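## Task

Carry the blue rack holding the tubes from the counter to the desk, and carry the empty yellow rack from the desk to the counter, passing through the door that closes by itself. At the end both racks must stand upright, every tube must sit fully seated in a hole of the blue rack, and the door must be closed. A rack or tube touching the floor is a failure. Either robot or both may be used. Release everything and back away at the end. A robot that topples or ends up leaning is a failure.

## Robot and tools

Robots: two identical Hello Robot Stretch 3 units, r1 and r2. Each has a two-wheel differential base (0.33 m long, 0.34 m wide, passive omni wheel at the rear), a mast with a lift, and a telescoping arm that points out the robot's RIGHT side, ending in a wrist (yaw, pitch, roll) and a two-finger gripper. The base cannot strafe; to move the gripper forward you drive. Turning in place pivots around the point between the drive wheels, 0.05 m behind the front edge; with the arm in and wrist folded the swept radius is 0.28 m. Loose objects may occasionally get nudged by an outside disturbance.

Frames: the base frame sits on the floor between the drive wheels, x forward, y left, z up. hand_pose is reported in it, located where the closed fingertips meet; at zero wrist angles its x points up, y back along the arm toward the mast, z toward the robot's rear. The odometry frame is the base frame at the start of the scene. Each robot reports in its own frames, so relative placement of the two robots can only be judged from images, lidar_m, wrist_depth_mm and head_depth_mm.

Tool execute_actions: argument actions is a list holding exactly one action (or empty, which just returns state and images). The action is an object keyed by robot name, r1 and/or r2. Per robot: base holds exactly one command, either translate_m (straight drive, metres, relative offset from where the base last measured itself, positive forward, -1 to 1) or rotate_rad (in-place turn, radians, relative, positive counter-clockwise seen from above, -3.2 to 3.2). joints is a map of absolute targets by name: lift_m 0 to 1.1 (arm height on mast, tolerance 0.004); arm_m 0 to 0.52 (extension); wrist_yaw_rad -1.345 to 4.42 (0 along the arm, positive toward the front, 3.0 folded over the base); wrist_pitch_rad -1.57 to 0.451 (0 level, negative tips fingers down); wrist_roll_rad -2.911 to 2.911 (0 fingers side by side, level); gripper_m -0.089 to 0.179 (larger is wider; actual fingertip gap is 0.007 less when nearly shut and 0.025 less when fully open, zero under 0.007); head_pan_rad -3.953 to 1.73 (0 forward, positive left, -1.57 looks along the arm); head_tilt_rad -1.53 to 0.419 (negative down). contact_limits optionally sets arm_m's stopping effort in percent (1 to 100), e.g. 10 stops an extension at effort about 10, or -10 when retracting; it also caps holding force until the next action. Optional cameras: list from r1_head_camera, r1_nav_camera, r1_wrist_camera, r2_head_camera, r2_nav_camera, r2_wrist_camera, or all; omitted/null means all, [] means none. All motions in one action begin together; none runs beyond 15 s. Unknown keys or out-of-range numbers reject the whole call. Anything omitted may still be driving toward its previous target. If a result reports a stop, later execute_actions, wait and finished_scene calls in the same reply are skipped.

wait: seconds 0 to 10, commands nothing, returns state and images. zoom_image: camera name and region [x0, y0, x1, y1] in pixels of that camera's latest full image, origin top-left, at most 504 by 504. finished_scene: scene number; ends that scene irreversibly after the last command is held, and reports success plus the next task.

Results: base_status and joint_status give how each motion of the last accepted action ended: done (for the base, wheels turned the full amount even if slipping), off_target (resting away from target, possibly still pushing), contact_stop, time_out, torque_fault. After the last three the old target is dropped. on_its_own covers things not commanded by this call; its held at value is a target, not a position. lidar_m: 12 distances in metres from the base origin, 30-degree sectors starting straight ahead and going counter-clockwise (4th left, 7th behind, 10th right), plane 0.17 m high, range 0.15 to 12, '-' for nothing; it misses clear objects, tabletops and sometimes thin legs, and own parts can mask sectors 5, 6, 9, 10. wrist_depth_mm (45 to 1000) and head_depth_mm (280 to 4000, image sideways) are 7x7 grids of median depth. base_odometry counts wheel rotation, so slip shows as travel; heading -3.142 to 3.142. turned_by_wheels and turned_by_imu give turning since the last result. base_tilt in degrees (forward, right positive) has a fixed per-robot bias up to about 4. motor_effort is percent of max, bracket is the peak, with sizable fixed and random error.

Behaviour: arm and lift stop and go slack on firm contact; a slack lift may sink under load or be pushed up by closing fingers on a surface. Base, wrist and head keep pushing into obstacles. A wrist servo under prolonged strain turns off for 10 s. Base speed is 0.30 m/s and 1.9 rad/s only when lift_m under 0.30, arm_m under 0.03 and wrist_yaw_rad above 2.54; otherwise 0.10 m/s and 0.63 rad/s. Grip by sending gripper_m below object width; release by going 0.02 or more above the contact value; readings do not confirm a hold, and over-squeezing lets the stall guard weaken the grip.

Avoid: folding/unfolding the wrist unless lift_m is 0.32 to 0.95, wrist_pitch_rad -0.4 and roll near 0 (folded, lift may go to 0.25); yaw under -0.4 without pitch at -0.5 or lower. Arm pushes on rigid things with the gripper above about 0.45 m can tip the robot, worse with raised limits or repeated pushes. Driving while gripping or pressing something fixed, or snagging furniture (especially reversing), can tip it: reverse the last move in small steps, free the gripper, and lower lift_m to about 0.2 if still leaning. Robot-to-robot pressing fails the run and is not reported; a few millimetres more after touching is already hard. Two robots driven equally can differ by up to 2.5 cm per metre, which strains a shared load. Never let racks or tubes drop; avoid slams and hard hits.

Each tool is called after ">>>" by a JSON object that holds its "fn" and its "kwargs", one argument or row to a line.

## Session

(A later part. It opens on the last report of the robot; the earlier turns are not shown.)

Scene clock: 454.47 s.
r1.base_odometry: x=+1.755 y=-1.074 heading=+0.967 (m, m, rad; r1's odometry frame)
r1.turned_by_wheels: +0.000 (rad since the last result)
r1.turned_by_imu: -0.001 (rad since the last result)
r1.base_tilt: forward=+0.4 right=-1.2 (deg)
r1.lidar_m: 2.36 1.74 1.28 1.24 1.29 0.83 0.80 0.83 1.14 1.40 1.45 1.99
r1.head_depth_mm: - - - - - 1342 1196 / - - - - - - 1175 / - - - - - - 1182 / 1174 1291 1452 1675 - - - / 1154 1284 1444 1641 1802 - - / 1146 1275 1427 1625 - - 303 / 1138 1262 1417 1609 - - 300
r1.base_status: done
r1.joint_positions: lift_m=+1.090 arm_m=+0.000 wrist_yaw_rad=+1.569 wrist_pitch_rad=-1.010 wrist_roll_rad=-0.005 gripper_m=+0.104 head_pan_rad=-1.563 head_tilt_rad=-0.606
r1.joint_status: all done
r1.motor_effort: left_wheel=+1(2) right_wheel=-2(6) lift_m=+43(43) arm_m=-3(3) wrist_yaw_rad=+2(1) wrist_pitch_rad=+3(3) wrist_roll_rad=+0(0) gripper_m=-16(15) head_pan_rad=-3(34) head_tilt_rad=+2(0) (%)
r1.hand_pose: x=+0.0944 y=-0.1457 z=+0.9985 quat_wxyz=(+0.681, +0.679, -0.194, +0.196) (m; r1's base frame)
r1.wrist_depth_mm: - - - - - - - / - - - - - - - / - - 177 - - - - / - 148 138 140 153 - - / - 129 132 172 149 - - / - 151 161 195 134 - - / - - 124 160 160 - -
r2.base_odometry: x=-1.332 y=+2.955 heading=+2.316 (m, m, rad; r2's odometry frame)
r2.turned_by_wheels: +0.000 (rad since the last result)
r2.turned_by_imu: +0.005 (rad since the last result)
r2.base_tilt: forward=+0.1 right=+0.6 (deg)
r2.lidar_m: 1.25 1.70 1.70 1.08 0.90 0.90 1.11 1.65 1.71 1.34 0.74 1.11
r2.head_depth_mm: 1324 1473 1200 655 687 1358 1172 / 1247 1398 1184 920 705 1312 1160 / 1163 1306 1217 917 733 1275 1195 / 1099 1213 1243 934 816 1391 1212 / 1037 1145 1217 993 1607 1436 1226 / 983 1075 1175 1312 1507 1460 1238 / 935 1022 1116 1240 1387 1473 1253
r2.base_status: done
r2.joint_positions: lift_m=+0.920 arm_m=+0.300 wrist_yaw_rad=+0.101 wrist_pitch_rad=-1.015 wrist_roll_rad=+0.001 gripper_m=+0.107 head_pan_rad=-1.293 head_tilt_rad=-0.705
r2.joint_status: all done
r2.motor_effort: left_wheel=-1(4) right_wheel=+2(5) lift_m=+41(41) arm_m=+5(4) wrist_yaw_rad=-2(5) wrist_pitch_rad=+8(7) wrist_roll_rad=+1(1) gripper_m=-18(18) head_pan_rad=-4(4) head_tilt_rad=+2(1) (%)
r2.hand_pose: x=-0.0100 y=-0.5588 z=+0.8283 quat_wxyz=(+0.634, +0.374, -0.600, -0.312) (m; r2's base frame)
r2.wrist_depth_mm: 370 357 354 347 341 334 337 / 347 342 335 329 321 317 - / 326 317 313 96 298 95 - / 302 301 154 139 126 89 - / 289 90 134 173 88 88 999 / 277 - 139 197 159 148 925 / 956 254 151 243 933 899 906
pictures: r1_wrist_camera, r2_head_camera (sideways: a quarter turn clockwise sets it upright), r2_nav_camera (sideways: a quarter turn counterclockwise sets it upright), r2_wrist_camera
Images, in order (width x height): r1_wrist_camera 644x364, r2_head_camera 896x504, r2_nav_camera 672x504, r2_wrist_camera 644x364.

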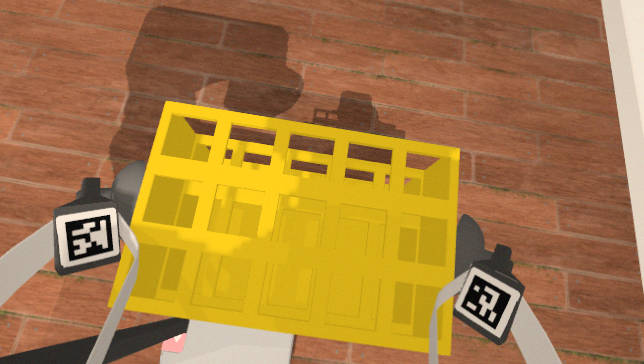

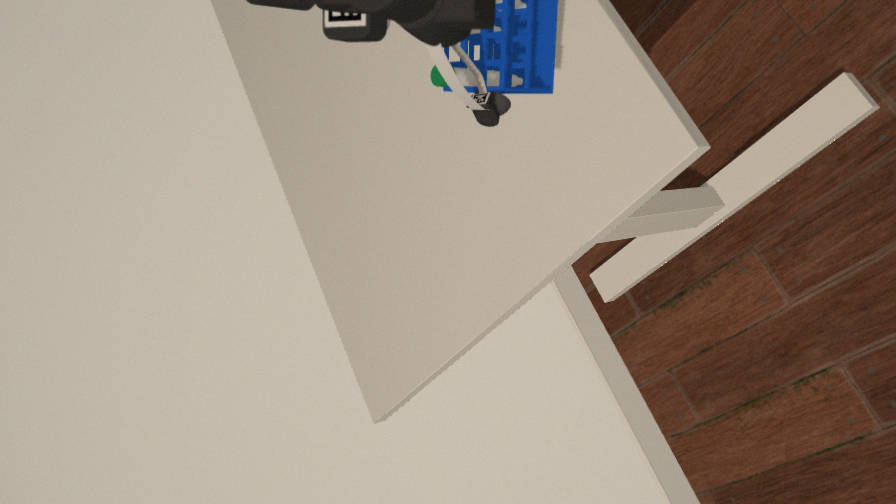

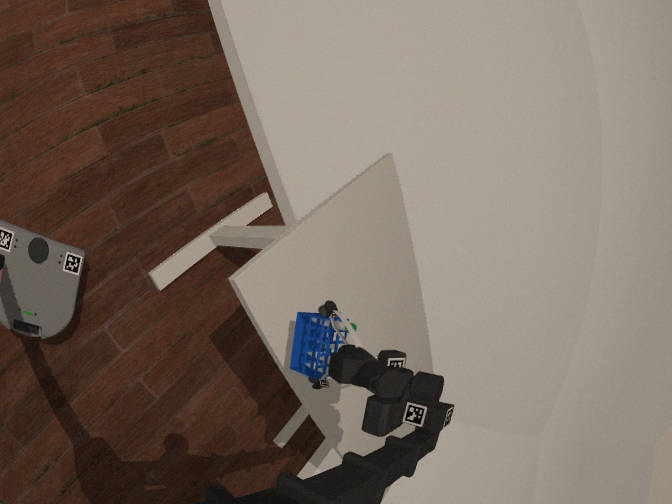

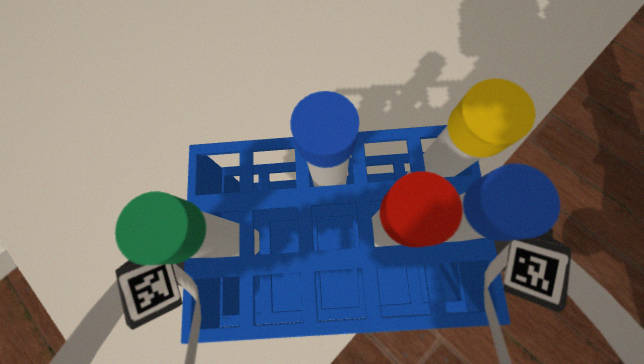

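>>> {"fn": "execute_actions", "kwargs": {
  "actions": []
}}

Scene clock: 461.27 s.
r1.base_odometry: x=+1.755 y=-1.074 heading=+0.967 (m, m, rad; r1's odometry frame)
r1.turned_by_wheels: +0.000 (rad since the last result)
r1.turned_by_imu: -0.001 (rad since the last result)
r1.base_tilt: forward=+0.4 right=-1.2 (deg)
r1.lidar_m: 2.36 1.74 1.28 1.24 1.29 0.83 0.80 0.83 1.14 1.40 1.46 2.00
r1.head_depth_mm: - - - - - 1343 1196 / - - - - - - 1178 / - - - - - - 1180 / 1176 1291 1452 1665 - - - / 1154 1280 1441 1636 1813 - - / 1148 1266 1428 1626 - - 303 / 1139 1258 1420 1605 - - 300
r1.base_status: done
r1.joint_positions: lift_m=+1.090 arm_m=+0.000 wrist_yaw_rad=+1.569 wrist_pitch_rad=-1.010 wrist_roll_rad=-0.005 gripper_m=+0.104 head_pan_rad=-1.563 head_tilt_rad=-0.606
r1.joint_status: all done
r1.motor_effort: left_wheel=+2(2) right_wheel=-1(6) lift_m=+43(43) arm_m=-3(3) wrist_yaw_rad=+1(1) wrist_pitch_rad=+3(3) wrist_roll_rad=+1(0) gripper_m=-16(15) head_pan_rad=-3(34) head_tilt_rad=+3(0) (%)
r1.hand_pose: x=+0.0944 y=-0.1457 z=+0.9985 quat_wxyz=(+0.681, +0.679, -0.194, +0.196) (m; r1's base frame)
r1.wrist_depth_mm: - - - - - - - / - - - - - - - / - - 176 - - - - / - 148 137 140 154 - - / - 130 132 173 148 - - / - 150 161 195 133 - - / - - 123 160 160 - -
r2.base_odometry: x=-1.332 y=+2.955 heading=+2.316 (m, m, rad; r2's odometry frame)
r2.turned_by_wheels: +0.000 (rad since the last result)
r2.turned_by_imu: +0.000 (rad since the last result)
r2.base_tilt: forward=+0.1 right=+0.7 (deg)
r2.lidar_m: 1.25 1.70 1.69 1.08 0.90 0.90 1.10 1.66 1.71 1.33 0.73 1.11
r2.head_depth_mm: 1331 1469 1203 656 688 1355 1163 / 1245 1393 1182 921 704 1315 1164 / 1165 1301 1214 916 735 1272 1195 / 1097 1214 1237 935 817 1396 1211 / 1038 1139 1218 993 1602 1432 1230 / 981 1077 1176 1311 1508 1465 1240 / 933 1017 1118 1239 1393 1475 1253
r2.base_status: done
r2.joint_positions: lift_m=+0.920 arm_m=+0.300 wrist_yaw_rad=+0.101 wrist_pitch_rad=-1.015 wrist_roll_rad=+0.001 gripper_m=+0.107 head_pan_rad=-1.293 head_tilt_rad=-0.705
r2.joint_status: all done
r2.motor_effort: left_wheel=-1(4) right_wheel=+2(5) lift_m=+41(41) arm_m=+6(4) wrist_yaw_rad=-1(5) wrist_pitch_rad=+7(7) wrist_roll_rad=+1(1) gripper_m=-19(18) head_pan_rad=-4(4) head_tilt_rad=+1(1) (%)
r2.hand_pose: x=-0.0100 y=-0.5588 z=+0.8283 quat_wxyz=(+0.634, +0.374, -0.600, -0.312) (m; r2's base frame)
r2.wrist_depth_mm: 372 362 359 349 342 336 329 / 342 337 336 329 321 317 - / 327 318 314 96 296 94 - / 307 301 154 138 127 89 - / 285 91 134 173 88 88 985 / 278 - 139 196 160 149 957 / 973 255 151 246 891 924 910
pictures: r1_head_camera (sideways: a quarter turn clockwise sets it upright), r1_nav_camera (sideways: a quarter turn counterclockwise sets it upright), r1_wrist_camera, r2_head_camera (sideways: a quarter turn clockwise sets it upright), r2_nav_camera (sideways: a quarter turn counterclockwise sets it upright), r2_wrist_camera
Images, in order (width x height): r1_head_camera 896x504, r1_nav_camera 672x504, r1_wrist_camera 644x364, r2_head_camera 896x504, r2_nav_camera 672x504, r2_wrist_camera 644x364.

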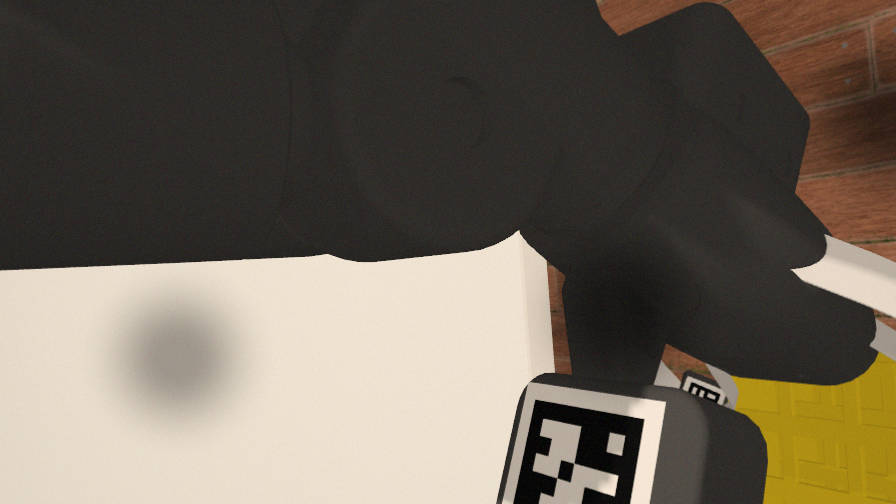

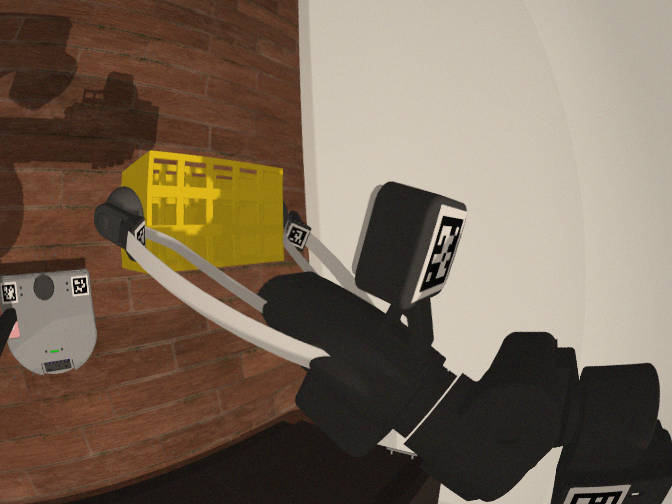

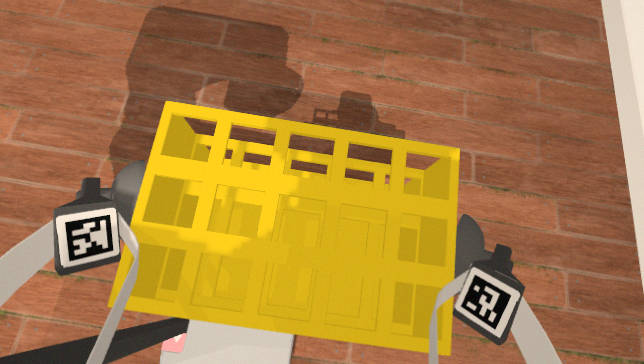

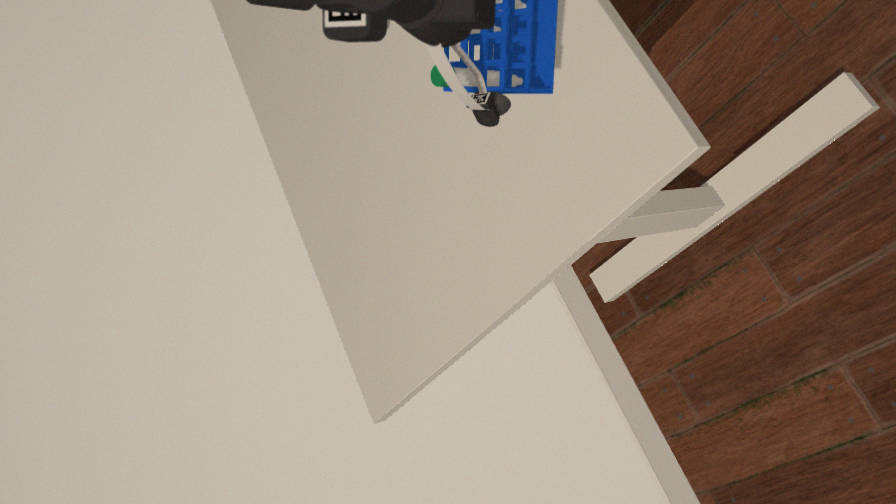

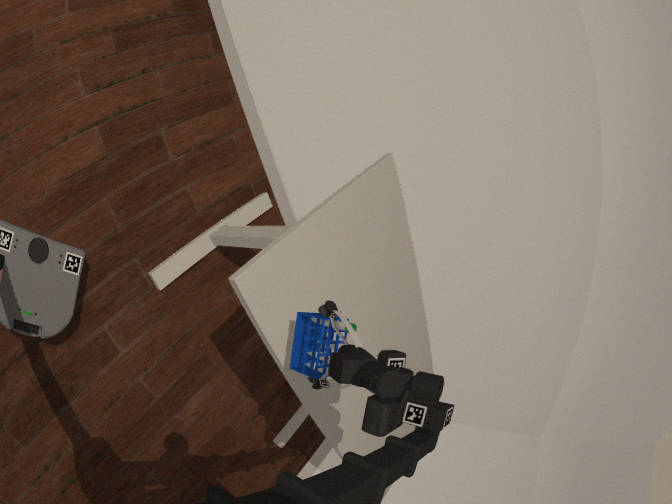

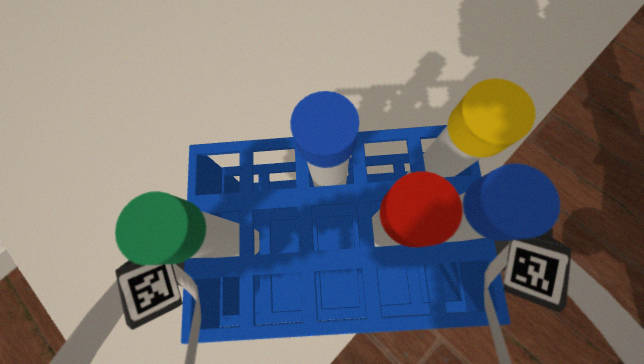

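>>> {"fn": "execute_actions", "kwargs": {
  "actions": [
    {"r1": {"base": {"translate_m": -0.4}}, "r2": {"joints": {"arm_m": 0.5}}}
  ],
  "cameras": ["r2_wrist_camera", "r2_nav_camera"]
}}

Scene clock: 467.37 s.
r1.base_odometry: x=+1.528 y=-1.403 heading=+0.967 (m, m, rad; r1's odometry frame)
r1.turned_by_wheels: +0.000 (rad since the last result)
r1.turned_by_imu: -0.001 (rad since the last result)
r1.base_tilt: forward=+0.4 right=-1.2 (deg)
r1.lidar_m: 2.76 1.74 1.29 1.24 0.56 0.41 0.40 0.41 0.57 1.39 1.45 1.99
r1.head_depth_mm: - - - - - 1046 1169 / - - - - - - 1175 / - - - - - - 1177 / 1170 1282 1445 1662 - - - / 1147 1277 1436 1640 1811 - - / 1145 1269 1425 1630 - - 303 / 1136 1259 1417 1609 - - 300
r1.base_status: done
r1.joint_positions: lift_m=+1.090 arm_m=+0.000 wrist_yaw_rad=+1.569 wrist_pitch_rad=-1.010 wrist_roll_rad=-0.005 gripper_m=+0.104 head_pan_rad=-1.563 head_tilt_rad=-0.606
r1.joint_status: not commanded
r1.motor_effort: left_wheel=+2(2) right_wheel=-2(7) lift_m=+43(43) arm_m=-2(2) wrist_yaw_rad=+2(2) wrist_pitch_rad=+3(3) wrist_roll_rad=+1(0) gripper_m=-16(16) head_pan_rad=-4(4) head_tilt_rad=+2(2) (%)
r1.hand_pose: x=+0.0944 y=-0.1457 z=+0.9985 quat_wxyz=(+0.681, +0.679, -0.194, +0.196) (m; r1's base frame)
r1.wrist_depth_mm: - - - - - - - / - - - - - - - / - - 176 - - - - / - 148 137 140 153 - - / - 130 132 173 148 - - / - 151 160 195 134 - - / - - 124 160 159 - -
r2.base_odometry: x=-1.332 y=+2.955 heading=+2.316 (m, m, rad; r2's odometry frame)
r2.turned_by_wheels: +0.000 (rad since the last result)
r2.turned_by_imu: +0.001 (rad since the last result)
r2.base_tilt: forward=+0.1 right=+0.6 (deg)
r2.lidar_m: 1.25 1.70 1.69 1.08 0.90 0.90 1.10 1.66 1.71 1.33 0.73 1.11
r2.head_depth_mm: 1331 1477 1165 817 715 1361 1170 / 1248 1398 1190 893 724 1308 1153 / 1168 1301 1209 913 736 1271 1197 / 1100 1214 1243 934 815 1395 1212 / 1044 1148 1214 994 1598 1439 1224 / 984 1078 1172 1312 1504 1451 1246 / 934 1019 1120 1244 1396 1471 1251
r2.base_status: not commanded
r2.joint_positions: lift_m=+0.920 arm_m=+0.500 wrist_yaw_rad=+0.101 wrist_pitch_rad=-1.015 wrist_roll_rad=+0.001 gripper_m=+0.107 head_pan_rad=-1.293 head_tilt_rad=-0.705
r2.joint_status: all done
r2.motor_effort: left_wheel=-1(1) right_wheel=+1(2) lift_m=+41(41) arm_m=+5(3) wrist_yaw_rad=-1(3) wrist_pitch_rad=+7(7) wrist_roll_rad=+1(1) gripper_m=-18(18) head_pan_rad=-5(4) head_tilt_rad=+0(1) (%)
r2.hand_pose: x=-0.0100 y=-0.7588 z=+0.8283 quat_wxyz=(+0.634, +0.374, -0.600, -0.313) (m; r2's base frame)
r2.wrist_depth_mm: 370 360 355 350 340 336 328 / 344 336 333 326 325 316 312 / 318 317 309 96 296 94 291 / 305 299 153 139 128 89 277 / 285 90 134 173 88 87 263 / 270 - 139 196 160 148 251 / 259 253 151 246 239 241 241
pictures: r2_nav_camera (sideways: a quarter turn counterclockwise sets it upright), r2_wrist_camera
Images, in order (width x height): r2_nav_camera 672x504, r2_wrist_camera 644x364.

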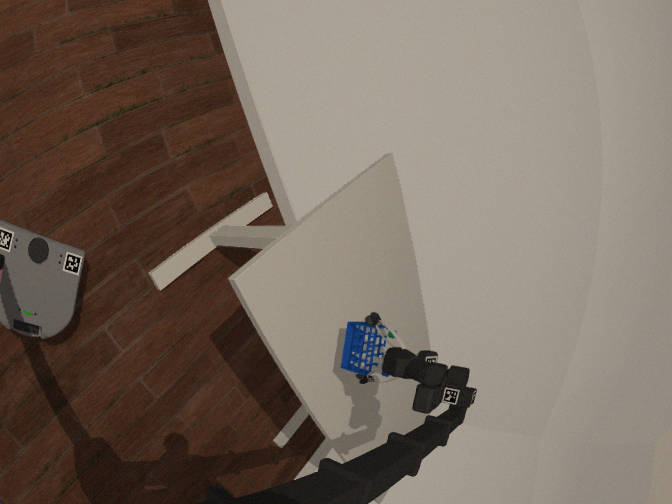

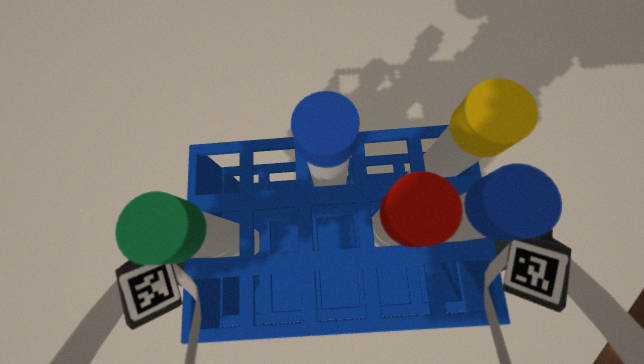

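>>> {"fn": "execute_actions", "kwargs": {
  "actions": [
    {"r1": {"base": {"rotate_rad": -1.57}}, "r2": {"joints": {"lift_m": 0.868}}}
  ],
  "cameras": ["r2_wrist_camera", "r2_head_camera", "r1_nav_camera"]
}}

Scene clock: 472.70 s.
r1.base_odometry: x=+1.528 y=-1.403 heading=-0.603 (m, m, rad; r1's odometry frame)
r1.turned_by_wheels: -1.570 (rad since the last result)
r1.turned_by_imu: -1.558 (rad since the last result)
r1.base_tilt: forward=+0.4 right=-1.2 (deg)
r1.lidar_m: 1.39 1.45 1.97 2.75 1.76 1.29 1.24 0.57 0.41 0.40 0.41 0.56
r1.head_depth_mm: - - - - - 676 802 / - - - - - - 812 / - - - - - - 799 / - 925 930 652 - - - / 826 919 935 668 555 - - / 822 911 945 674 - - 303 / 815 903 955 682 - - 300
r1.base_status: done
r1.joint_positions: lift_m=+1.090 arm_m=+0.000 wrist_yaw_rad=+1.569 wrist_pitch_rad=-1.010 wrist_roll_rad=-0.005 gripper_m=+0.104 head_pan_rad=-1.563 head_tilt_rad=-0.606
r1.joint_status: not commanded
r1.motor_effort: left_wheel=+2(5) right_wheel=-2(6) lift_m=+43(43) arm_m=-3(2) wrist_yaw_rad=+1(2) wrist_pitch_rad=+3(3) wrist_roll_rad=+0(0) gripper_m=-16(16) head_pan_rad=-3(3) head_tilt_rad=+2(3) (%)
r1.hand_pose: x=+0.0944 y=-0.1457 z=+0.9985 quat_wxyz=(+0.681, +0.679, -0.194, +0.196) (m; r1's base frame)
r1.wrist_depth_mm: - - - - - 499 341 / - - - - 949 472 326 / - - 176 - 826 447 305 / - 147 137 140 154 431 291 / - 130 132 172 148 390 273 / - 152 161 195 134 351 265 / - - 124 160 160 409 253
r2.base_odometry: x=-1.332 y=+2.955 heading=+2.316 (m, m, rad; r2's odometry frame)
r2.turned_by_wheels: +0.000 (rad since the last result)
r2.turned_by_imu: +0.001 (rad since the last result)
r2.base_tilt: forward=+0.1 right=+0.6 (deg)
r2.lidar_m: 1.25 1.70 1.69 1.08 0.91 0.90 1.10 1.66 1.71 1.34 0.73 1.12
r2.head_depth_mm: 1324 1468 1205 829 716 1358 1169 / 1243 1389 1180 878 723 1307 1160 / 1165 1297 1215 916 735 1269 1202 / 1100 1217 1248 935 816 1387 1210 / 1038 1142 1211 995 1599 1440 1227 / 980 1078 1178 1309 1505 1464 1239 / 935 1021 1116 1244 1394 1475 1259
r2.base_status: not commanded
r2.joint_positions: lift_m=+0.868 arm_m=+0.500 wrist_yaw_rad=+0.101 wrist_pitch_rad=-1.015 wrist_roll_rad=+0.001 gripper_m=+0.107 head_pan_rad=-1.293 head_tilt_rad=-0.705
r2.joint_status: all done
r2.motor_effort: left_wheel=-1(1) right_wheel=+1(1) lift_m=+35(38) arm_m=+5(5) wrist_yaw_rad=+0(1) wrist_pitch_rad=+7(8) wrist_roll_rad=+1(1) gripper_m=-18(18) head_pan_rad=-5(4) head_tilt_rad=+1(1) (%)
r2.hand_pose: x=-0.0100 y=-0.7588 z=+0.7765 quat_wxyz=(+0.634, +0.374, -0.600, -0.313) (m; r2's base frame)
r2.wrist_depth_mm: 295 290 285 282 275 272 266 / 279 271 266 262 258 253 250 / 259 258 252 96 239 94 236 / 245 241 154 139 120 89 224 / 231 90 134 173 88 87 213 / 219 - 138 196 160 148 202 / 210 204 151 198 196 194 193
pictures: r1_nav_camera (sideways: a quarter turn counterclockwise sets it upright), r2_head_camera (sideways: a quarter turn clockwise sets it upright), r2_wrist_camera
Images, in order (width x height): r1_nav_camera 672x504, r2_head_camera 896x504, r2_wrist_camera 644x364.

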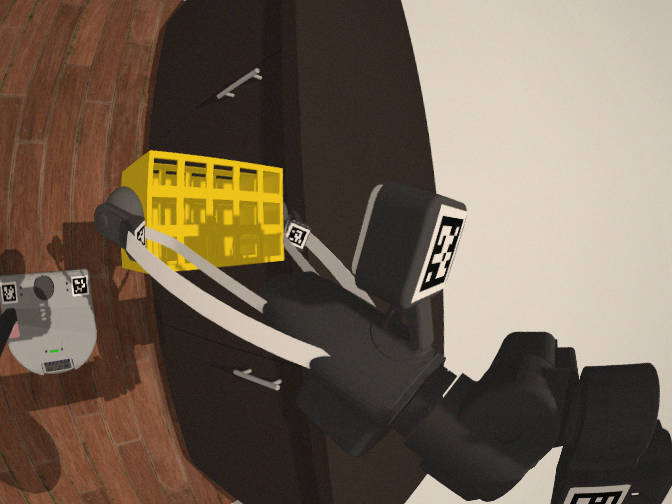

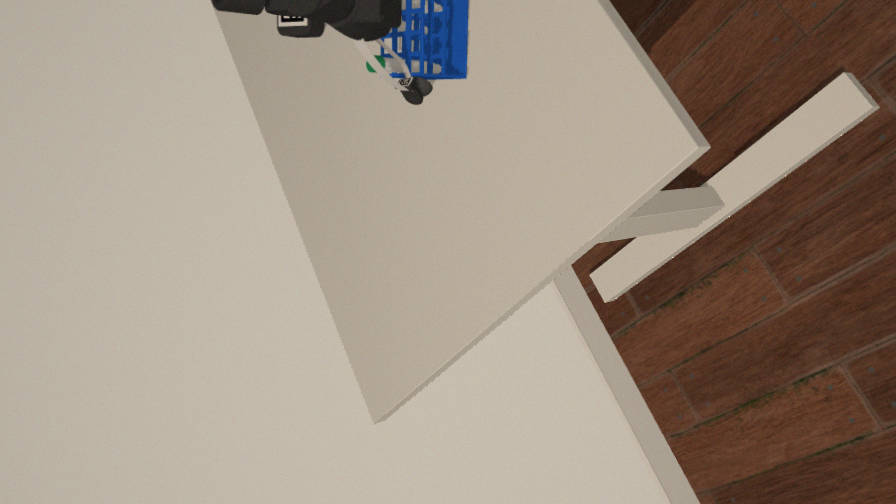

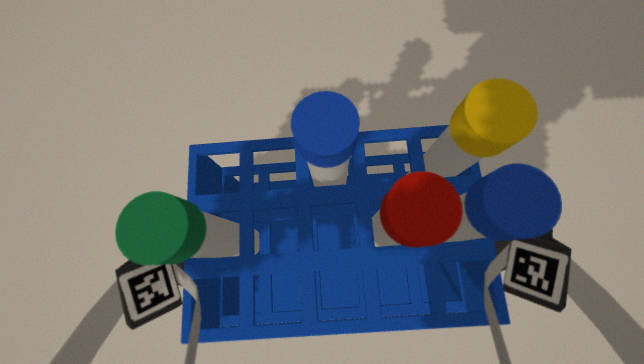

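>>> {"fn": "execute_actions", "kwargs": {
  "actions": [
    {"r1": {"joints": {"wrist_yaw_rad": 0.1, "arm_m": 0.33, "head_tilt_rad": -0.5, "head_pan_rad": -1.3}}, "r2": {"joints": {"lift_m": 0.861}}}
  ],
  "cameras": ["r2_wrist_camera", "r1_wrist_camera", "r1_nav_camera"]
}}

Scene clock: 479.53 s.
r1.base_odometry: x=+1.528 y=-1.403 heading=-0.603 (m, m, rad; r1's odometry frame)
r1.turned_by_wheels: +0.000 (rad since the last result)
r1.turned_by_imu: -0.001 (rad since the last result)
r1.base_tilt: forward=+0.3 right=-1.2 (deg)
r1.lidar_m: 1.39 1.45 1.97 2.76 1.77 1.29 1.24 0.57 0.41 0.40 0.41 0.56
r1.head_depth_mm: 787 - 943 614 567 480 577 / 811 882 958 617 572 497 597 / 829 905 986 724 576 502 619 / 846 926 1009 784 580 541 642 / 860 943 1032 792 585 559 665 / 872 962 1053 803 590 578 692 / 889 982 1075 810 594 597 722
r1.base_status: not commanded
r1.joint_positions: lift_m=+1.090 arm_m=+0.330 wrist_yaw_rad=+0.100 wrist_pitch_rad=-1.010 wrist_roll_rad=-0.005 gripper_m=+0.104 head_pan_rad=-1.307 head_tilt_rad=-0.507
r1.joint_status: all done
r1.motor_effort: left_wheel=+2(1) right_wheel=-2(2) lift_m=+43(43) arm_m=+3(5) wrist_yaw_rad=+0(2) wrist_pitch_rad=+3(3) wrist_roll_rad=+0(1) gripper_m=-16(16) head_pan_rad=+2(18) head_tilt_rad=+4(13) (%)
r1.hand_pose: x=-0.0100 y=-0.5898 z=+0.9985 quat_wxyz=(+0.637, +0.374, -0.599, -0.310) (m; r1's base frame)
r1.wrist_depth_mm: 290 294 302 311 322 333 341 / 273 281 287 293 302 310 320 / 263 264 176 277 288 293 299 / 251 148 137 139 153 277 284 / - 129 132 173 148 268 272 / 227 151 160 196 134 255 256 / 219 224 225 161 160 239 249
r2.base_odometry: x=-1.332 y=+2.955 heading=+2.316 (m, m, rad; r2's odometry frame)
r2.turned_by_wheels: +0.000 (rad since the last result)
r2.turned_by_imu: +0.001 (rad since the last result)
r2.base_tilt: forward=+0.1 right=+0.6 (deg)
r2.lidar_m: 1.25 1.69 1.69 1.08 0.90 0.90 1.10 1.66 1.71 1.33 0.73 1.11
r2.head_depth_mm: 1332 1471 1207 821 716 1357 1164 / 1238 1394 1183 874 723 1316 1164 / 1167 1301 1215 915 734 1268 1192 / 1098 1217 1244 935 817 1381 1220 / 1035 1140 1215 993 1600 1439 1222 / 982 1078 1174 1309 1510 1460 1240 / 929 1023 1114 1237 1394 1467 1254
r2.base_status: not commanded
r2.joint_positions: lift_m=+0.861 arm_m=+0.500 wrist_yaw_rad=+0.101 wrist_pitch_rad=-1.015 wrist_roll_rad=+0.001 gripper_m=+0.107 head_pan_rad=-1.293 head_tilt_rad=-0.705
r2.joint_status: all done
r2.motor_effort: left_wheel=-1(1) right_wheel=+1(2) lift_m=+34(37) arm_m=+5(5) wrist_yaw_rad=-1(2) wrist_pitch_rad=+7(8) wrist_roll_rad=+1(1) gripper_m=-18(18) head_pan_rad=-4(4) head_tilt_rad=+0(1) (%)
r2.hand_pose: x=-0.0100 y=-0.7588 z=+0.7695 quat_wxyz=(+0.634, +0.374, -0.600, -0.313) (m; r2's base frame)
r2.wrist_depth_mm: 287 282 277 272 266 264 257 / 271 264 262 255 252 247 242 / 253 248 246 96 232 94 230 / 238 235 153 139 120 90 216 / 223 91 134 173 88 89 205 / 212 - 139 196 160 148 196 / 203 198 151 190 189 189 187
pictures: r1_nav_camera (sideways: a quarter turn counterclockwise sets it upright), r1_wrist_camera, r2_wrist_camera
Images, in order (width x height): r1_nav_camera 672x504, r1_wrist_camera 644x364, r2_wrist_camera 644x364.

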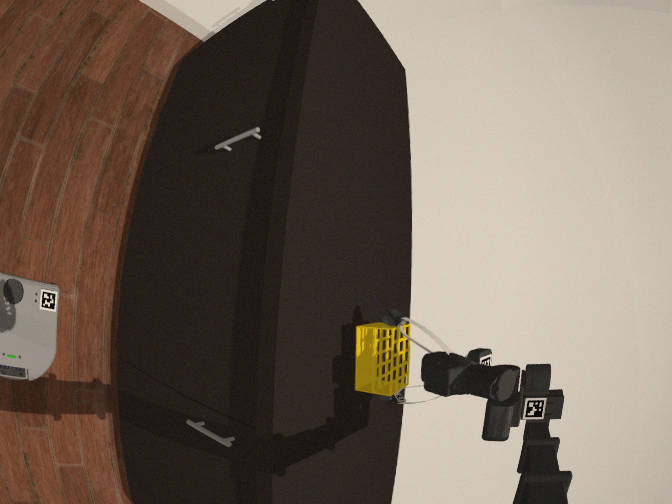

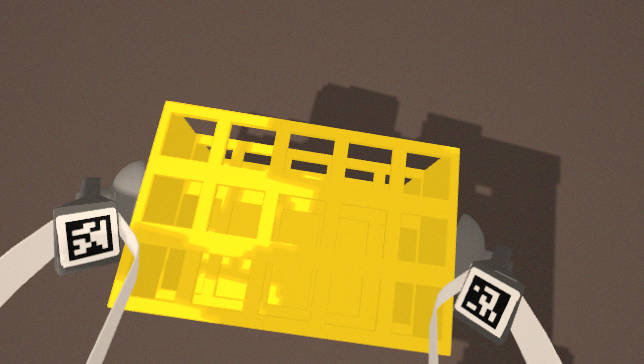

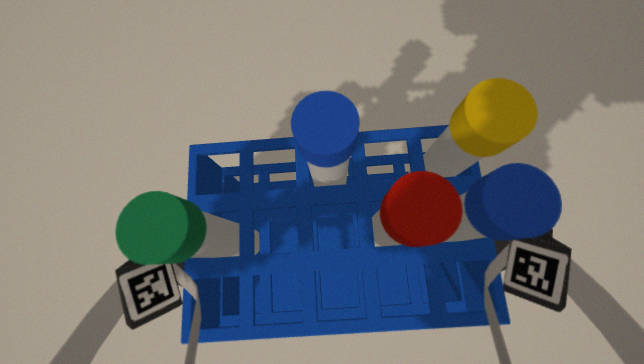

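>>> {"fn": "execute_actions", "kwargs": {
  "actions": [
    {"r1": {"joints": {"lift_m": 1.054}}, "r2": {"joints": {"lift_m": 0.857}}}
  ],
  "cameras": []
}}

Scene clock: 483.80 s.
r1.base_odometry: x=+1.528 y=-1.403 heading=-0.603 (m, m, rad; r1's odometry frame)
r1.turned_by_wheels: +0.000 (rad since the last result)
r1.turned_by_imu: -0.001 (rad since the last result)
r1.base_tilt: forward=+0.4 right=-1.2 (deg)
r1.lidar_m: 1.39 1.44 1.98 2.76 1.76 1.29 1.24 0.57 0.42 0.40 0.41 0.56
r1.head_depth_mm: 798 - - 662 567 480 577 / 815 885 977 614 572 498 598 / 827 906 986 770 577 501 618 / 843 926 1006 785 580 542 642 / 857 944 1030 793 585 560 665 / 875 962 1051 802 589 578 693 / 891 981 1075 812 594 597 721
r1.base_status: not commanded
r1.joint_positions: lift_m=+1.054 arm_m=+0.330 wrist_yaw_rad=+0.100 wrist_pitch_rad=-1.010 wrist_roll_rad=-0.005 gripper_m=+0.104 head_pan_rad=-1.307 head_tilt_rad=-0.507
r1.joint_status: all done
r1.motor_effort: left_wheel=+2(1) right_wheel=-2(2) lift_m=+27(39) arm_m=+3(3) wrist_yaw_rad=+0(0) wrist_pitch_rad=+3(3) wrist_roll_rad=+0(0) gripper_m=-16(16) head_pan_rad=+3(3) head_tilt_rad=+3(3) (%)
r1.hand_pose: x=-0.0100 y=-0.5898 z=+0.9631 quat_wxyz=(+0.637, +0.374, -0.599, -0.310) (m; r1's base frame)
r1.wrist_depth_mm: 249 253 260 269 277 283 292 / 236 242 247 253 257 268 274 / 224 228 177 237 245 254 257 / 216 148 137 140 154 240 245 / - 130 132 172 148 229 232 / 196 151 161 196 134 219 223 / 189 192 193 161 160 207 212
r2.base_odometry: x=-1.332 y=+2.955 heading=+2.316 (m, m, rad; r2's odometry frame)
r2.turned_by_wheels: +0.000 (rad since the last result)
r2.turned_by_imu: +0.001 (rad since the last result)
r2.base_tilt: forward=+0.1 right=+0.6 (deg)
r2.lidar_m: 1.25 1.70 1.70 1.07 0.90 0.90 1.11 1.66 1.71 1.33 0.74 1.11
r2.head_depth_mm: 1332 1473 1213 821 717 1353 1174 / 1247 1403 1180 873 726 1308 1159 / 1168 1301 1217 917 735 1270 1202 / 1099 1215 1240 932 817 1393 1212 / 1037 1140 1219 990 1603 1435 1221 / 984 1078 1174 1309 1509 1460 1239 / 932 1019 1120 1242 1387 1471 1258
r2.base_status: not commanded
r2.joint_positions: lift_m=+0.857 arm_m=+0.500 wrist_yaw_rad=+0.101 wrist_pitch_rad=-0.995 wrist_roll_rad=+0.001 gripper_m=+0.107 head_pan_rad=-1.293 head_tilt_rad=-0.705
r2.joint_status: all done
r2.motor_effort: left_wheel=-1(1) right_wheel=+2(2) lift_m=+28(32) arm_m=+5(5) wrist_yaw_rad=-2(1) wrist_pitch_rad=-2(7) wrist_roll_rad=+1(1) gripper_m=-18(18) head_pan_rad=-4(5) head_tilt_rad=+1(1) (%)
r2.hand_pose: x=-0.0096 y=-0.7633 z=+0.7680 quat_wxyz=(+0.637, +0.368, -0.604, -0.306) (m; r2's base frame)
r2.wrist_depth_mm: 293 287 282 277 271 265 261 / 271 267 264 260 255 243 243 / 254 250 246 103 232 227 229 / 237 233 154 142 92 91 218 / 224 159 136 175 130 104 205 / 213 - 139 166 165 143 195 / 201 196 158 189 186 186 186
pictures: none
No camera images: the call's "cameras" was empty. Leave "cameras" out to get every camera's image.

>>> {"fn": "execute_actions", "kwargs": {
  "actions": [
    {"r1": {"joints": {"lift_m": 1.048}}, "r2": {"joints": {"gripper_m": 0.179}}}
  ],
  "cameras": ["r2_wrist_camera"]
}}

>>> {"fn": "execute_actions", "kwargs": {
  "actions": [
    {"r2": {"joints": {"lift_m": 1.0}}}
  ],
  "cameras": ["r2_wrist_camera"]
}}

Scene clock: 487.30 s.
r1.base_odometry: x=+1.528 y=-1.403 heading=-0.603 (m, m, rad; r1's odometry frame)
r1.turned_by_wheels: +0.000 (rad since the last result)
r1.turned_by_imu: -0.001 (rad since the last result)
r1.base_tilt: forward=+0.4 right=-1.2 (deg)
r1.lidar_m: 1.39 1.45 1.98 2.76 1.76 1.29 1.24 0.57 0.41 0.40 0.41 0.56
r1.head_depth_mm: 797 - - 728 567 481 577 / 815 887 974 698 572 497 597 / 827 907 985 740 576 502 619 / 844 924 1008 783 579 542 641 / 857 943 1028 793 585 558 664 / 875 960 1051 801 590 577 692 / 889 978 1076 811 594 597 721
r1.base_status: not commanded
r1.joint_positions: lift_m=+1.048 arm_m=+0.330 wrist_yaw_rad=+0.100 wrist_pitch_rad=-1.010 wrist_roll_rad=-0.005 gripper_m=+0.104 head_pan_rad=-1.307 head_tilt_rad=-0.507
r1.joint_status: all done
r1.motor_effort: left_wheel=+2(2) right_wheel=-2(2) lift_m=+27(28) arm_m=+3(3) wrist_yaw_rad=+0(0) wrist_pitch_rad=+3(3) wrist_roll_rad=+1(0) gripper_m=-16(16) head_pan_rad=+3(3) head_tilt_rad=+3(3) (%)
r1.hand_pose: x=-0.0100 y=-0.5898 z=+0.9571 quat_wxyz=(+0.637, +0.374, -0.599, -0.310) (m; r1's base frame)
r1.wrist_depth_mm: 243 248 255 261 266 277 282 / 230 235 241 247 253 260 267 / 219 220 177 232 238 246 252 / 209 148 137 139 153 232 239 / - 129 132 173 148 223 225 / 191 152 160 196 134 214 217 / 183 185 187 161 160 199 206
r2.base_odometry: x=-1.332 y=+2.955 heading=+2.316 (m, m, rad; r2's odometry frame)
r2.turned_by_wheels: +0.000 (rad since the last result)
r2.turned_by_imu: +0.000 (rad since the last result)
r2.base_tilt: forward=+0.1 right=+0.6 (deg)
r2.lidar_m: 1.25 1.69 1.69 1.07 0.90 0.90 1.10 1.66 1.71 1.33 0.73 1.11
r2.head_depth_mm: 1332 1478 1215 822 715 1361 1167 / 1244 1396 1181 874 721 1308 1157 / 1167 1302 1214 917 736 1262 1190 / 1101 1219 1246 931 817 1389 1208 / 1033 1141 1218 995 1600 1449 1221 / 983 1078 1174 1311 1498 1456 1240 / 933 1018 1121 1237 1387 1469 1252
r2.base_status: not commanded
r2.joint_positions: lift_m=+0.857 arm_m=+0.500 wrist_yaw_rad=+0.101 wrist_pitch_rad=-1.002 wrist_roll_rad=+0.001 gripper_m=+0.179 head_pan_rad=-1.293 head_tilt_rad=-0.705
r2.joint_status: all done
r2.motor_effort: left_wheel=-1(0) right_wheel=+1(1) lift_m=+33(33) arm_m=+3(5) wrist_yaw_rad=-1(1) wrist_pitch_rad=+1(3) wrist_roll_rad=+1(1) gripper_m=+1(86) head_pan_rad=-4(4) head_tilt_rad=+1(1) (%)
r2.hand_pose: x=-0.0097 y=-0.7617 z=+0.7670 quat_wxyz=(+0.636, +0.370, -0.602, -0.309) (m; r2's base frame)
r2.wrist_depth_mm: 286 281 279 269 268 263 256 / 268 263 257 254 248 103 242 / 251 248 242 115 150 107 227 / 233 96 148 142 92 90 215 / 221 212 134 139 130 134 203 / 212 207 146 193 160 156 - / 196 195 191 189 187 185 183
pictures: r2_wrist_camera
Images, in order (width x height): r2_wrist_camera 644x364.

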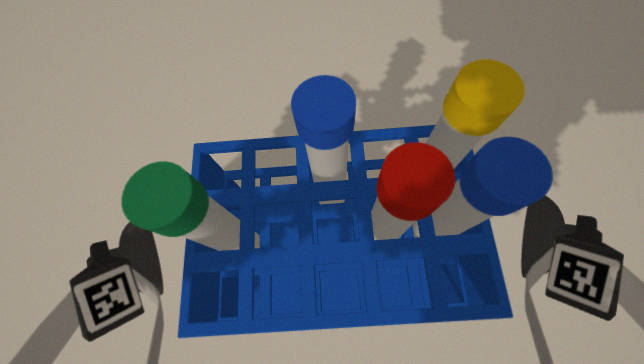

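Scene clock: 489.43 s.
r1.base_odometry: x=+1.528 y=-1.403 heading=-0.603 (m, m, rad; r1's odometry frame)
r1.turned_by_wheels: +0.000 (rad since the last result)
r1.turned_by_imu: +0.000 (rad since the last result)
r1.base_tilt: forward=+0.4 right=-1.2 (deg)
r1.lidar_m: 1.39 1.44 1.98 2.76 1.76 1.29 1.24 0.57 0.41 0.40 0.41 0.56
r1.head_depth_mm: 796 - - 729 567 480 578 / 815 886 974 700 571 498 597 / 830 906 984 741 576 502 618 / 844 925 1007 786 581 542 640 / 858 940 1026 793 585 559 664 / 872 961 1051 801 591 577 691 / 892 983 1075 810 594 597 721
r1.base_status: not commanded
r1.joint_positions: lift_m=+1.048 arm_m=+0.330 wrist_yaw_rad=+0.100 wrist_pitch_rad=-1.010 wrist_roll_rad=-0.005 gripper_m=+0.104 head_pan_rad=-1.307 head_tilt_rad=-0.507
r1.joint_status: not commanded
r1.motor_effort: left_wheel=+2(1) right_wheel=-2(2) lift_m=+27(28) arm_m=+4(3) wrist_yaw_rad=+0(0) wrist_pitch_rad=+3(3) wrist_roll_rad=+0(0) gripper_m=-16(15) head_pan_rad=+3(3) head_tilt_rad=+3(3) (%)
r1.hand_pose: x=-0.0100 y=-0.5898 z=+0.9571 quat_wxyz=(+0.637, +0.374, -0.599, -0.310) (m; r1's base frame)
r1.wrist_depth_mm: 242 248 254 259 265 275 285 / 230 235 242 247 253 258 267 / 218 221 177 230 239 245 252 / 209 148 137 140 154 233 238 / - 129 132 172 148 223 227 / 191 151 161 195 134 214 217 / 184 187 188 161 160 200 205
r2.base_odometry: x=-1.332 y=+2.955 heading=+2.316 (m, m, rad; r2's odometry frame)
r2.turned_by_wheels: +0.000 (rad since the last result)
r2.turned_by_imu: +0.000 (rad since the last result)
r2.base_tilt: forward=+0.1 right=+0.6 (deg)
r2.lidar_m: 1.25 1.70 1.69 1.08 0.90 0.90 1.10 1.66 1.71 1.33 0.73 1.12
r2.head_depth_mm: 1335 1459 1130 824 717 1364 1165 / 1243 1392 1174 896 723 1312 1150 / 1171 1298 1212 915 735 1274 1202 / 1102 1220 1250 935 817 1392 1214 / 1033 1142 1217 993 1596 1430 1226 / 981 1076 1179 1307 1503 1464 1248 / 933 1019 1122 1239 1392 1470 1255
r2.base_status: not commanded
r2.joint_positions: lift_m=+1.000 arm_m=+0.500 wrist_yaw_rad=+0.101 wrist_pitch_rad=-1.003 wrist_roll_rad=+0.001 gripper_m=+0.179 head_pan_rad=-1.293 head_tilt_rad=-0.705
r2.joint_status: all done
r2.motor_effort: left_wheel=-1(1) right_wheel=+2(1) lift_m=+45(48) arm_m=+4(4) wrist_yaw_rad=-1(2) wrist_pitch_rad=+1(1) wrist_roll_rad=+1(1) gripper_m=+0(0) head_pan_rad=-4(4) head_tilt_rad=+0(1) (%)
r2.hand_pose: x=-0.0097 y=-0.7615 z=+0.9095 quat_wxyz=(+0.636, +0.371, -0.602, -0.309) (m; r2's base frame)
r2.wrist_depth_mm: 486 479 473 465 456 447 437 / 459 449 437 433 420 411 408 / 424 415 414 404 396 381 385 / 403 390 388 380 375 371 363 / 376 373 364 280 285 349 - / 354 347 342 272 327 329 - / 335 331 329 325 320 320 960
pictures: r2_wrist_camera
Images, in order (width x height): r2_wrist_camera 644x364.

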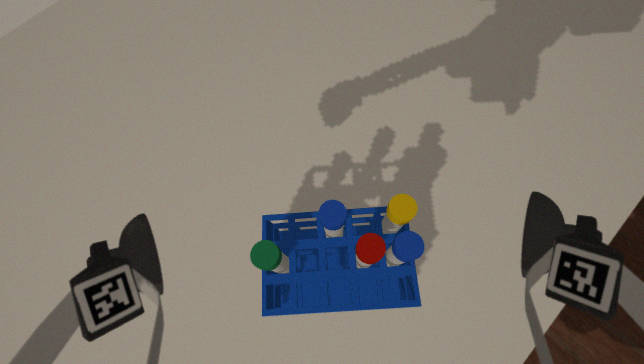

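>>> {"fn": "execute_actions", "kwargs": {
  "actions": [
    {"r1": {"joints": {"lift_m": 1.045}}, "r2": {"joints": {"arm_m": 0.15, "head_pan_rad": -1.57, "head_tilt_rad": -0.6}}}
  ],
  "cameras": []
}}

>>> {"fn": "execute_actions", "kwargs": {
  "actions": [
    {"r1": {"joints": {"gripper_m": 0.179}}}
  ],
  "cameras": ["r1_wrist_camera", "r2_head_camera"]
}}

Scene clock: 496.17 s.
r1.base_odometry: x=+1.528 y=-1.403 heading=-0.603 (m, m, rad; r1's odometry frame)
r1.turned_by_wheels: +0.000 (rad since the last result)
r1.turned_by_imu: -0.001 (rad since the last result)
r1.base_tilt: forward=+0.4 right=-1.2 (deg)
r1.lidar_m: 1.39 1.44 1.97 2.77 1.76 1.29 1.24 0.57 0.41 0.40 0.41 0.56
r1.head_depth_mm: 797 - - 710 567 480 578 / 814 884 976 696 572 498 597 / 828 906 987 759 576 501 619 / 842 924 1006 785 581 542 640 / 858 943 1028 794 585 559 666 / 874 962 1050 800 589 578 692 / 892 981 1073 811 595 597 722
r1.base_status: not commanded
r1.joint_positions: lift_m=+1.045 arm_m=+0.330 wrist_yaw_rad=+0.100 wrist_pitch_rad=-1.001 wrist_roll_rad=-0.005 gripper_m=+0.104 head_pan_rad=-1.307 head_tilt_rad=-0.507
r1.joint_status: all done
r1.motor_effort: left_wheel=+2(2) right_wheel=-2(2) lift_m=+23(27) arm_m=+3(3) wrist_yaw_rad=+0(0) wrist_pitch_rad=+0(3) wrist_roll_rad=+0(0) gripper_m=-16(16) head_pan_rad=+2(2) head_tilt_rad=+3(3) (%)
r1.hand_pose: x=-0.0098 y=-0.5921 z=+0.9554 quat_wxyz=(+0.638, +0.371, -0.601, -0.307) (m; r1's base frame)
r1.wrist_depth_mm: 244 250 253 261 270 279 287 / 230 235 240 246 254 258 266 / 218 221 178 230 239 247 252 / 209 147 138 141 154 231 238 / - 130 132 172 148 221 225 / 189 151 161 194 133 211 216 / 182 185 186 188 160 198 204
r2.base_odometry: x=-1.332 y=+2.955 heading=+2.316 (m, m, rad; r2's odometry frame)
r2.turned_by_wheels: +0.000 (rad since the last result)
r2.turned_by_imu: +0.001 (rad since the last result)
r2.base_tilt: forward=+0.1 right=+0.6 (deg)
r2.lidar_m: 1.25 1.69 1.69 1.08 0.90 0.90 1.10 1.66 1.71 1.33 0.73 1.11
r2.head_depth_mm: 1887 2040 - - 1632 1455 1227 / 1695 1855 - - - 1442 1240 / 1515 1658 1657 - 780 703 1253 / 1362 1479 1521 1081 857 670 1205 / 1242 1331 1423 1114 848 714 1232 / 1139 1219 1299 1145 861 1447 1306 / 1053 1114 1184 1170 914 1459 1317
r2.base_status: not commanded
r2.joint_positions: lift_m=+1.000 arm_m=+0.150 wrist_yaw_rad=+0.101 wrist_pitch_rad=-1.004 wrist_roll_rad=+0.001 gripper_m=+0.179 head_pan_rad=-1.563 head_tilt_rad=-0.606
r2.joint_status: all done
r2.motor_effort: left_wheel=-1(1) right_wheel=+1(1) lift_m=+46(45) arm_m=-3(5) wrist_yaw_rad=-2(0) wrist_pitch_rad=+2(2) wrist_roll_rad=+1(1) gripper_m=+0(0) head_pan_rad=-5(32) head_tilt_rad=+2(9) (%)
r2.hand_pose: x=-0.0098 y=-0.4121 z=+0.9095 quat_wxyz=(+0.636, +0.371, -0.602, -0.309) (m; r2's base frame)
r2.wrist_depth_mm: 496 485 471 460 448 459 - / 788 447 438 428 418 - - / 922 420 412 410 412 - - / - - 383 385 - - - / - - 370 - - - - / - - - - - - - / - 993 996 - 997 986 960
pictures: none
No camera images: the call's "cameras" was empty. Leave "cameras" out to get every camera's image.

Scene clock: 497.40 s.
r1.base_odometry: x=+1.528 y=-1.403 heading=-0.603 (m, m, rad; r1's odometry frame)
r1.turned_by_wheels: +0.000 (rad since the last result)
r1.turned_by_imu: +0.000 (rad since the last result)
r1.base_tilt: forward=+0.4 right=-1.3 (deg)
r1.lidar_m: 1.39 1.44 1.98 2.76 1.77 1.29 1.24 0.57 0.41 0.40 0.41 0.56
r1.head_depth_mm: 796 - - 677 567 480 578 / 813 885 976 666 572 499 597 / 829 905 987 778 577 501 618 / 841 922 1006 783 580 541 640 / 857 943 1030 793 586 558 666 / 874 962 1051 802 589 577 692 / 890 984 1073 812 594 597 720
r1.base_status: not commanded
r1.joint_positions: lift_m=+1.045 arm_m=+0.330 wrist_yaw_rad=+0.100 wrist_pitch_rad=-1.004 wrist_roll_rad=-0.005 gripper_m=+0.179 head_pan_rad=-1.307 head_tilt_rad=-0.507
r1.joint_status: all done
r1.motor_effort: left_wheel=+1(2) right_wheel=-2(2) lift_m=+26(26) arm_m=+3(3) wrist_yaw_rad=+0(0) wrist_pitch_rad=+1(1) wrist_roll_rad=+0(0) gripper_m=+0(87) head_pan_rad=+3(2) head_tilt_rad=+4(3) (%)
r1.hand_pose: x=-0.0099 y=-0.5913 z=+0.9549 quat_wxyz=(+0.638, +0.372, -0.600, -0.308) (m; r1's base frame)
r1.wrist_depth_mm: 240 246 251 260 267 274 282 / 228 233 237 245 252 257 268 / 217 218 180 229 238 243 250 / - 164 139 142 154 232 237 / - 143 132 172 147 221 224 / 190 147 161 192 133 - 214 / 183 184 186 188 146 198 205
r2.base_odometry: x=-1.332 y=+2.955 heading=+2.316 (m, m, rad; r2's odometry frame)
r2.turned_by_wheels: +0.000 (rad since the last result)
r2.turned_by_imu: +0.000 (rad since the last result)
r2.base_tilt: forward=+0.0 right=+0.6 (deg)
r2.lidar_m: 1.25 1.70 1.70 1.08 0.90 0.90 1.10 1.65 1.71 1.33 0.73 1.11
r2.head_depth_mm: 1883 2047 - - 1633 1457 1230 / 1712 1868 - - - 1448 1241 / 1517 1652 1662 - 780 702 1254 / 1366 1477 1522 1084 855 669 1211 / 1237 1333 1420 1112 846 715 1241 / 1138 1213 1299 1132 857 1442 1307 / 1047 1110 1186 1170 915 1459 1326
r2.base_status: not commanded
r2.joint_positions: lift_m=+1.000 arm_m=+0.150 wrist_yaw_rad=+0.101 wrist_pitch_rad=-1.004 wrist_roll_rad=+0.001 gripper_m=+0.179 head_pan_rad=-1.563 head_tilt_rad=-0.606
r2.joint_status: not commanded
r2.motor_effort: left_wheel=-1(1) right_wheel=+2(2) lift_m=+46(45) arm_m=-3(3) wrist_yaw_rad=-1(1) wrist_pitch_rad=+1(2) wrist_roll_rad=+1(1) gripper_m=+0(0) head_pan_rad=-4(5) head_tilt_rad=+2(1) (%)
r2.hand_pose: x=-0.0098 y=-0.4121 z=+0.9095 quat_wxyz=(+0.636, +0.371, -0.602, -0.309) (m; r2's base frame)
r2.wrist_depth_mm: 488 479 469 457 452 458 - / 777 446 439 424 428 - - / 962 428 414 403 408 - - / - - 390 387 - - - / - - 366 - - - - / - - - - - - - / - - - - - 982 978
pictures: r1_wrist_camera, r2_head_camera (sideways: a quarter turn clockwise sets it upright)
Images, in order (width x height): r1_wrist_camera 644x364, r2_head_camera 896x504.

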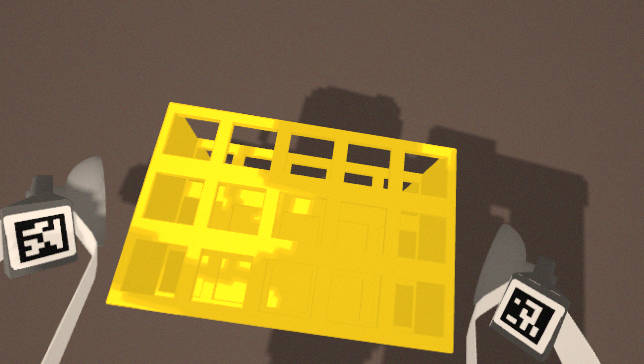

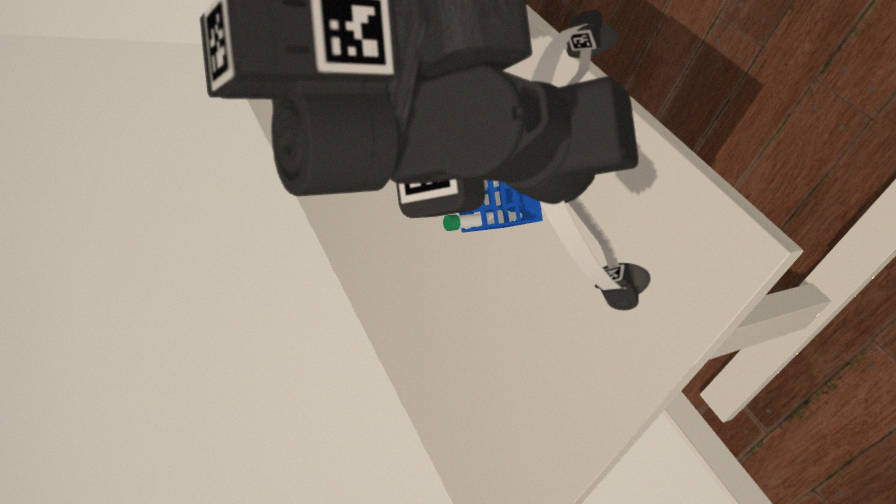

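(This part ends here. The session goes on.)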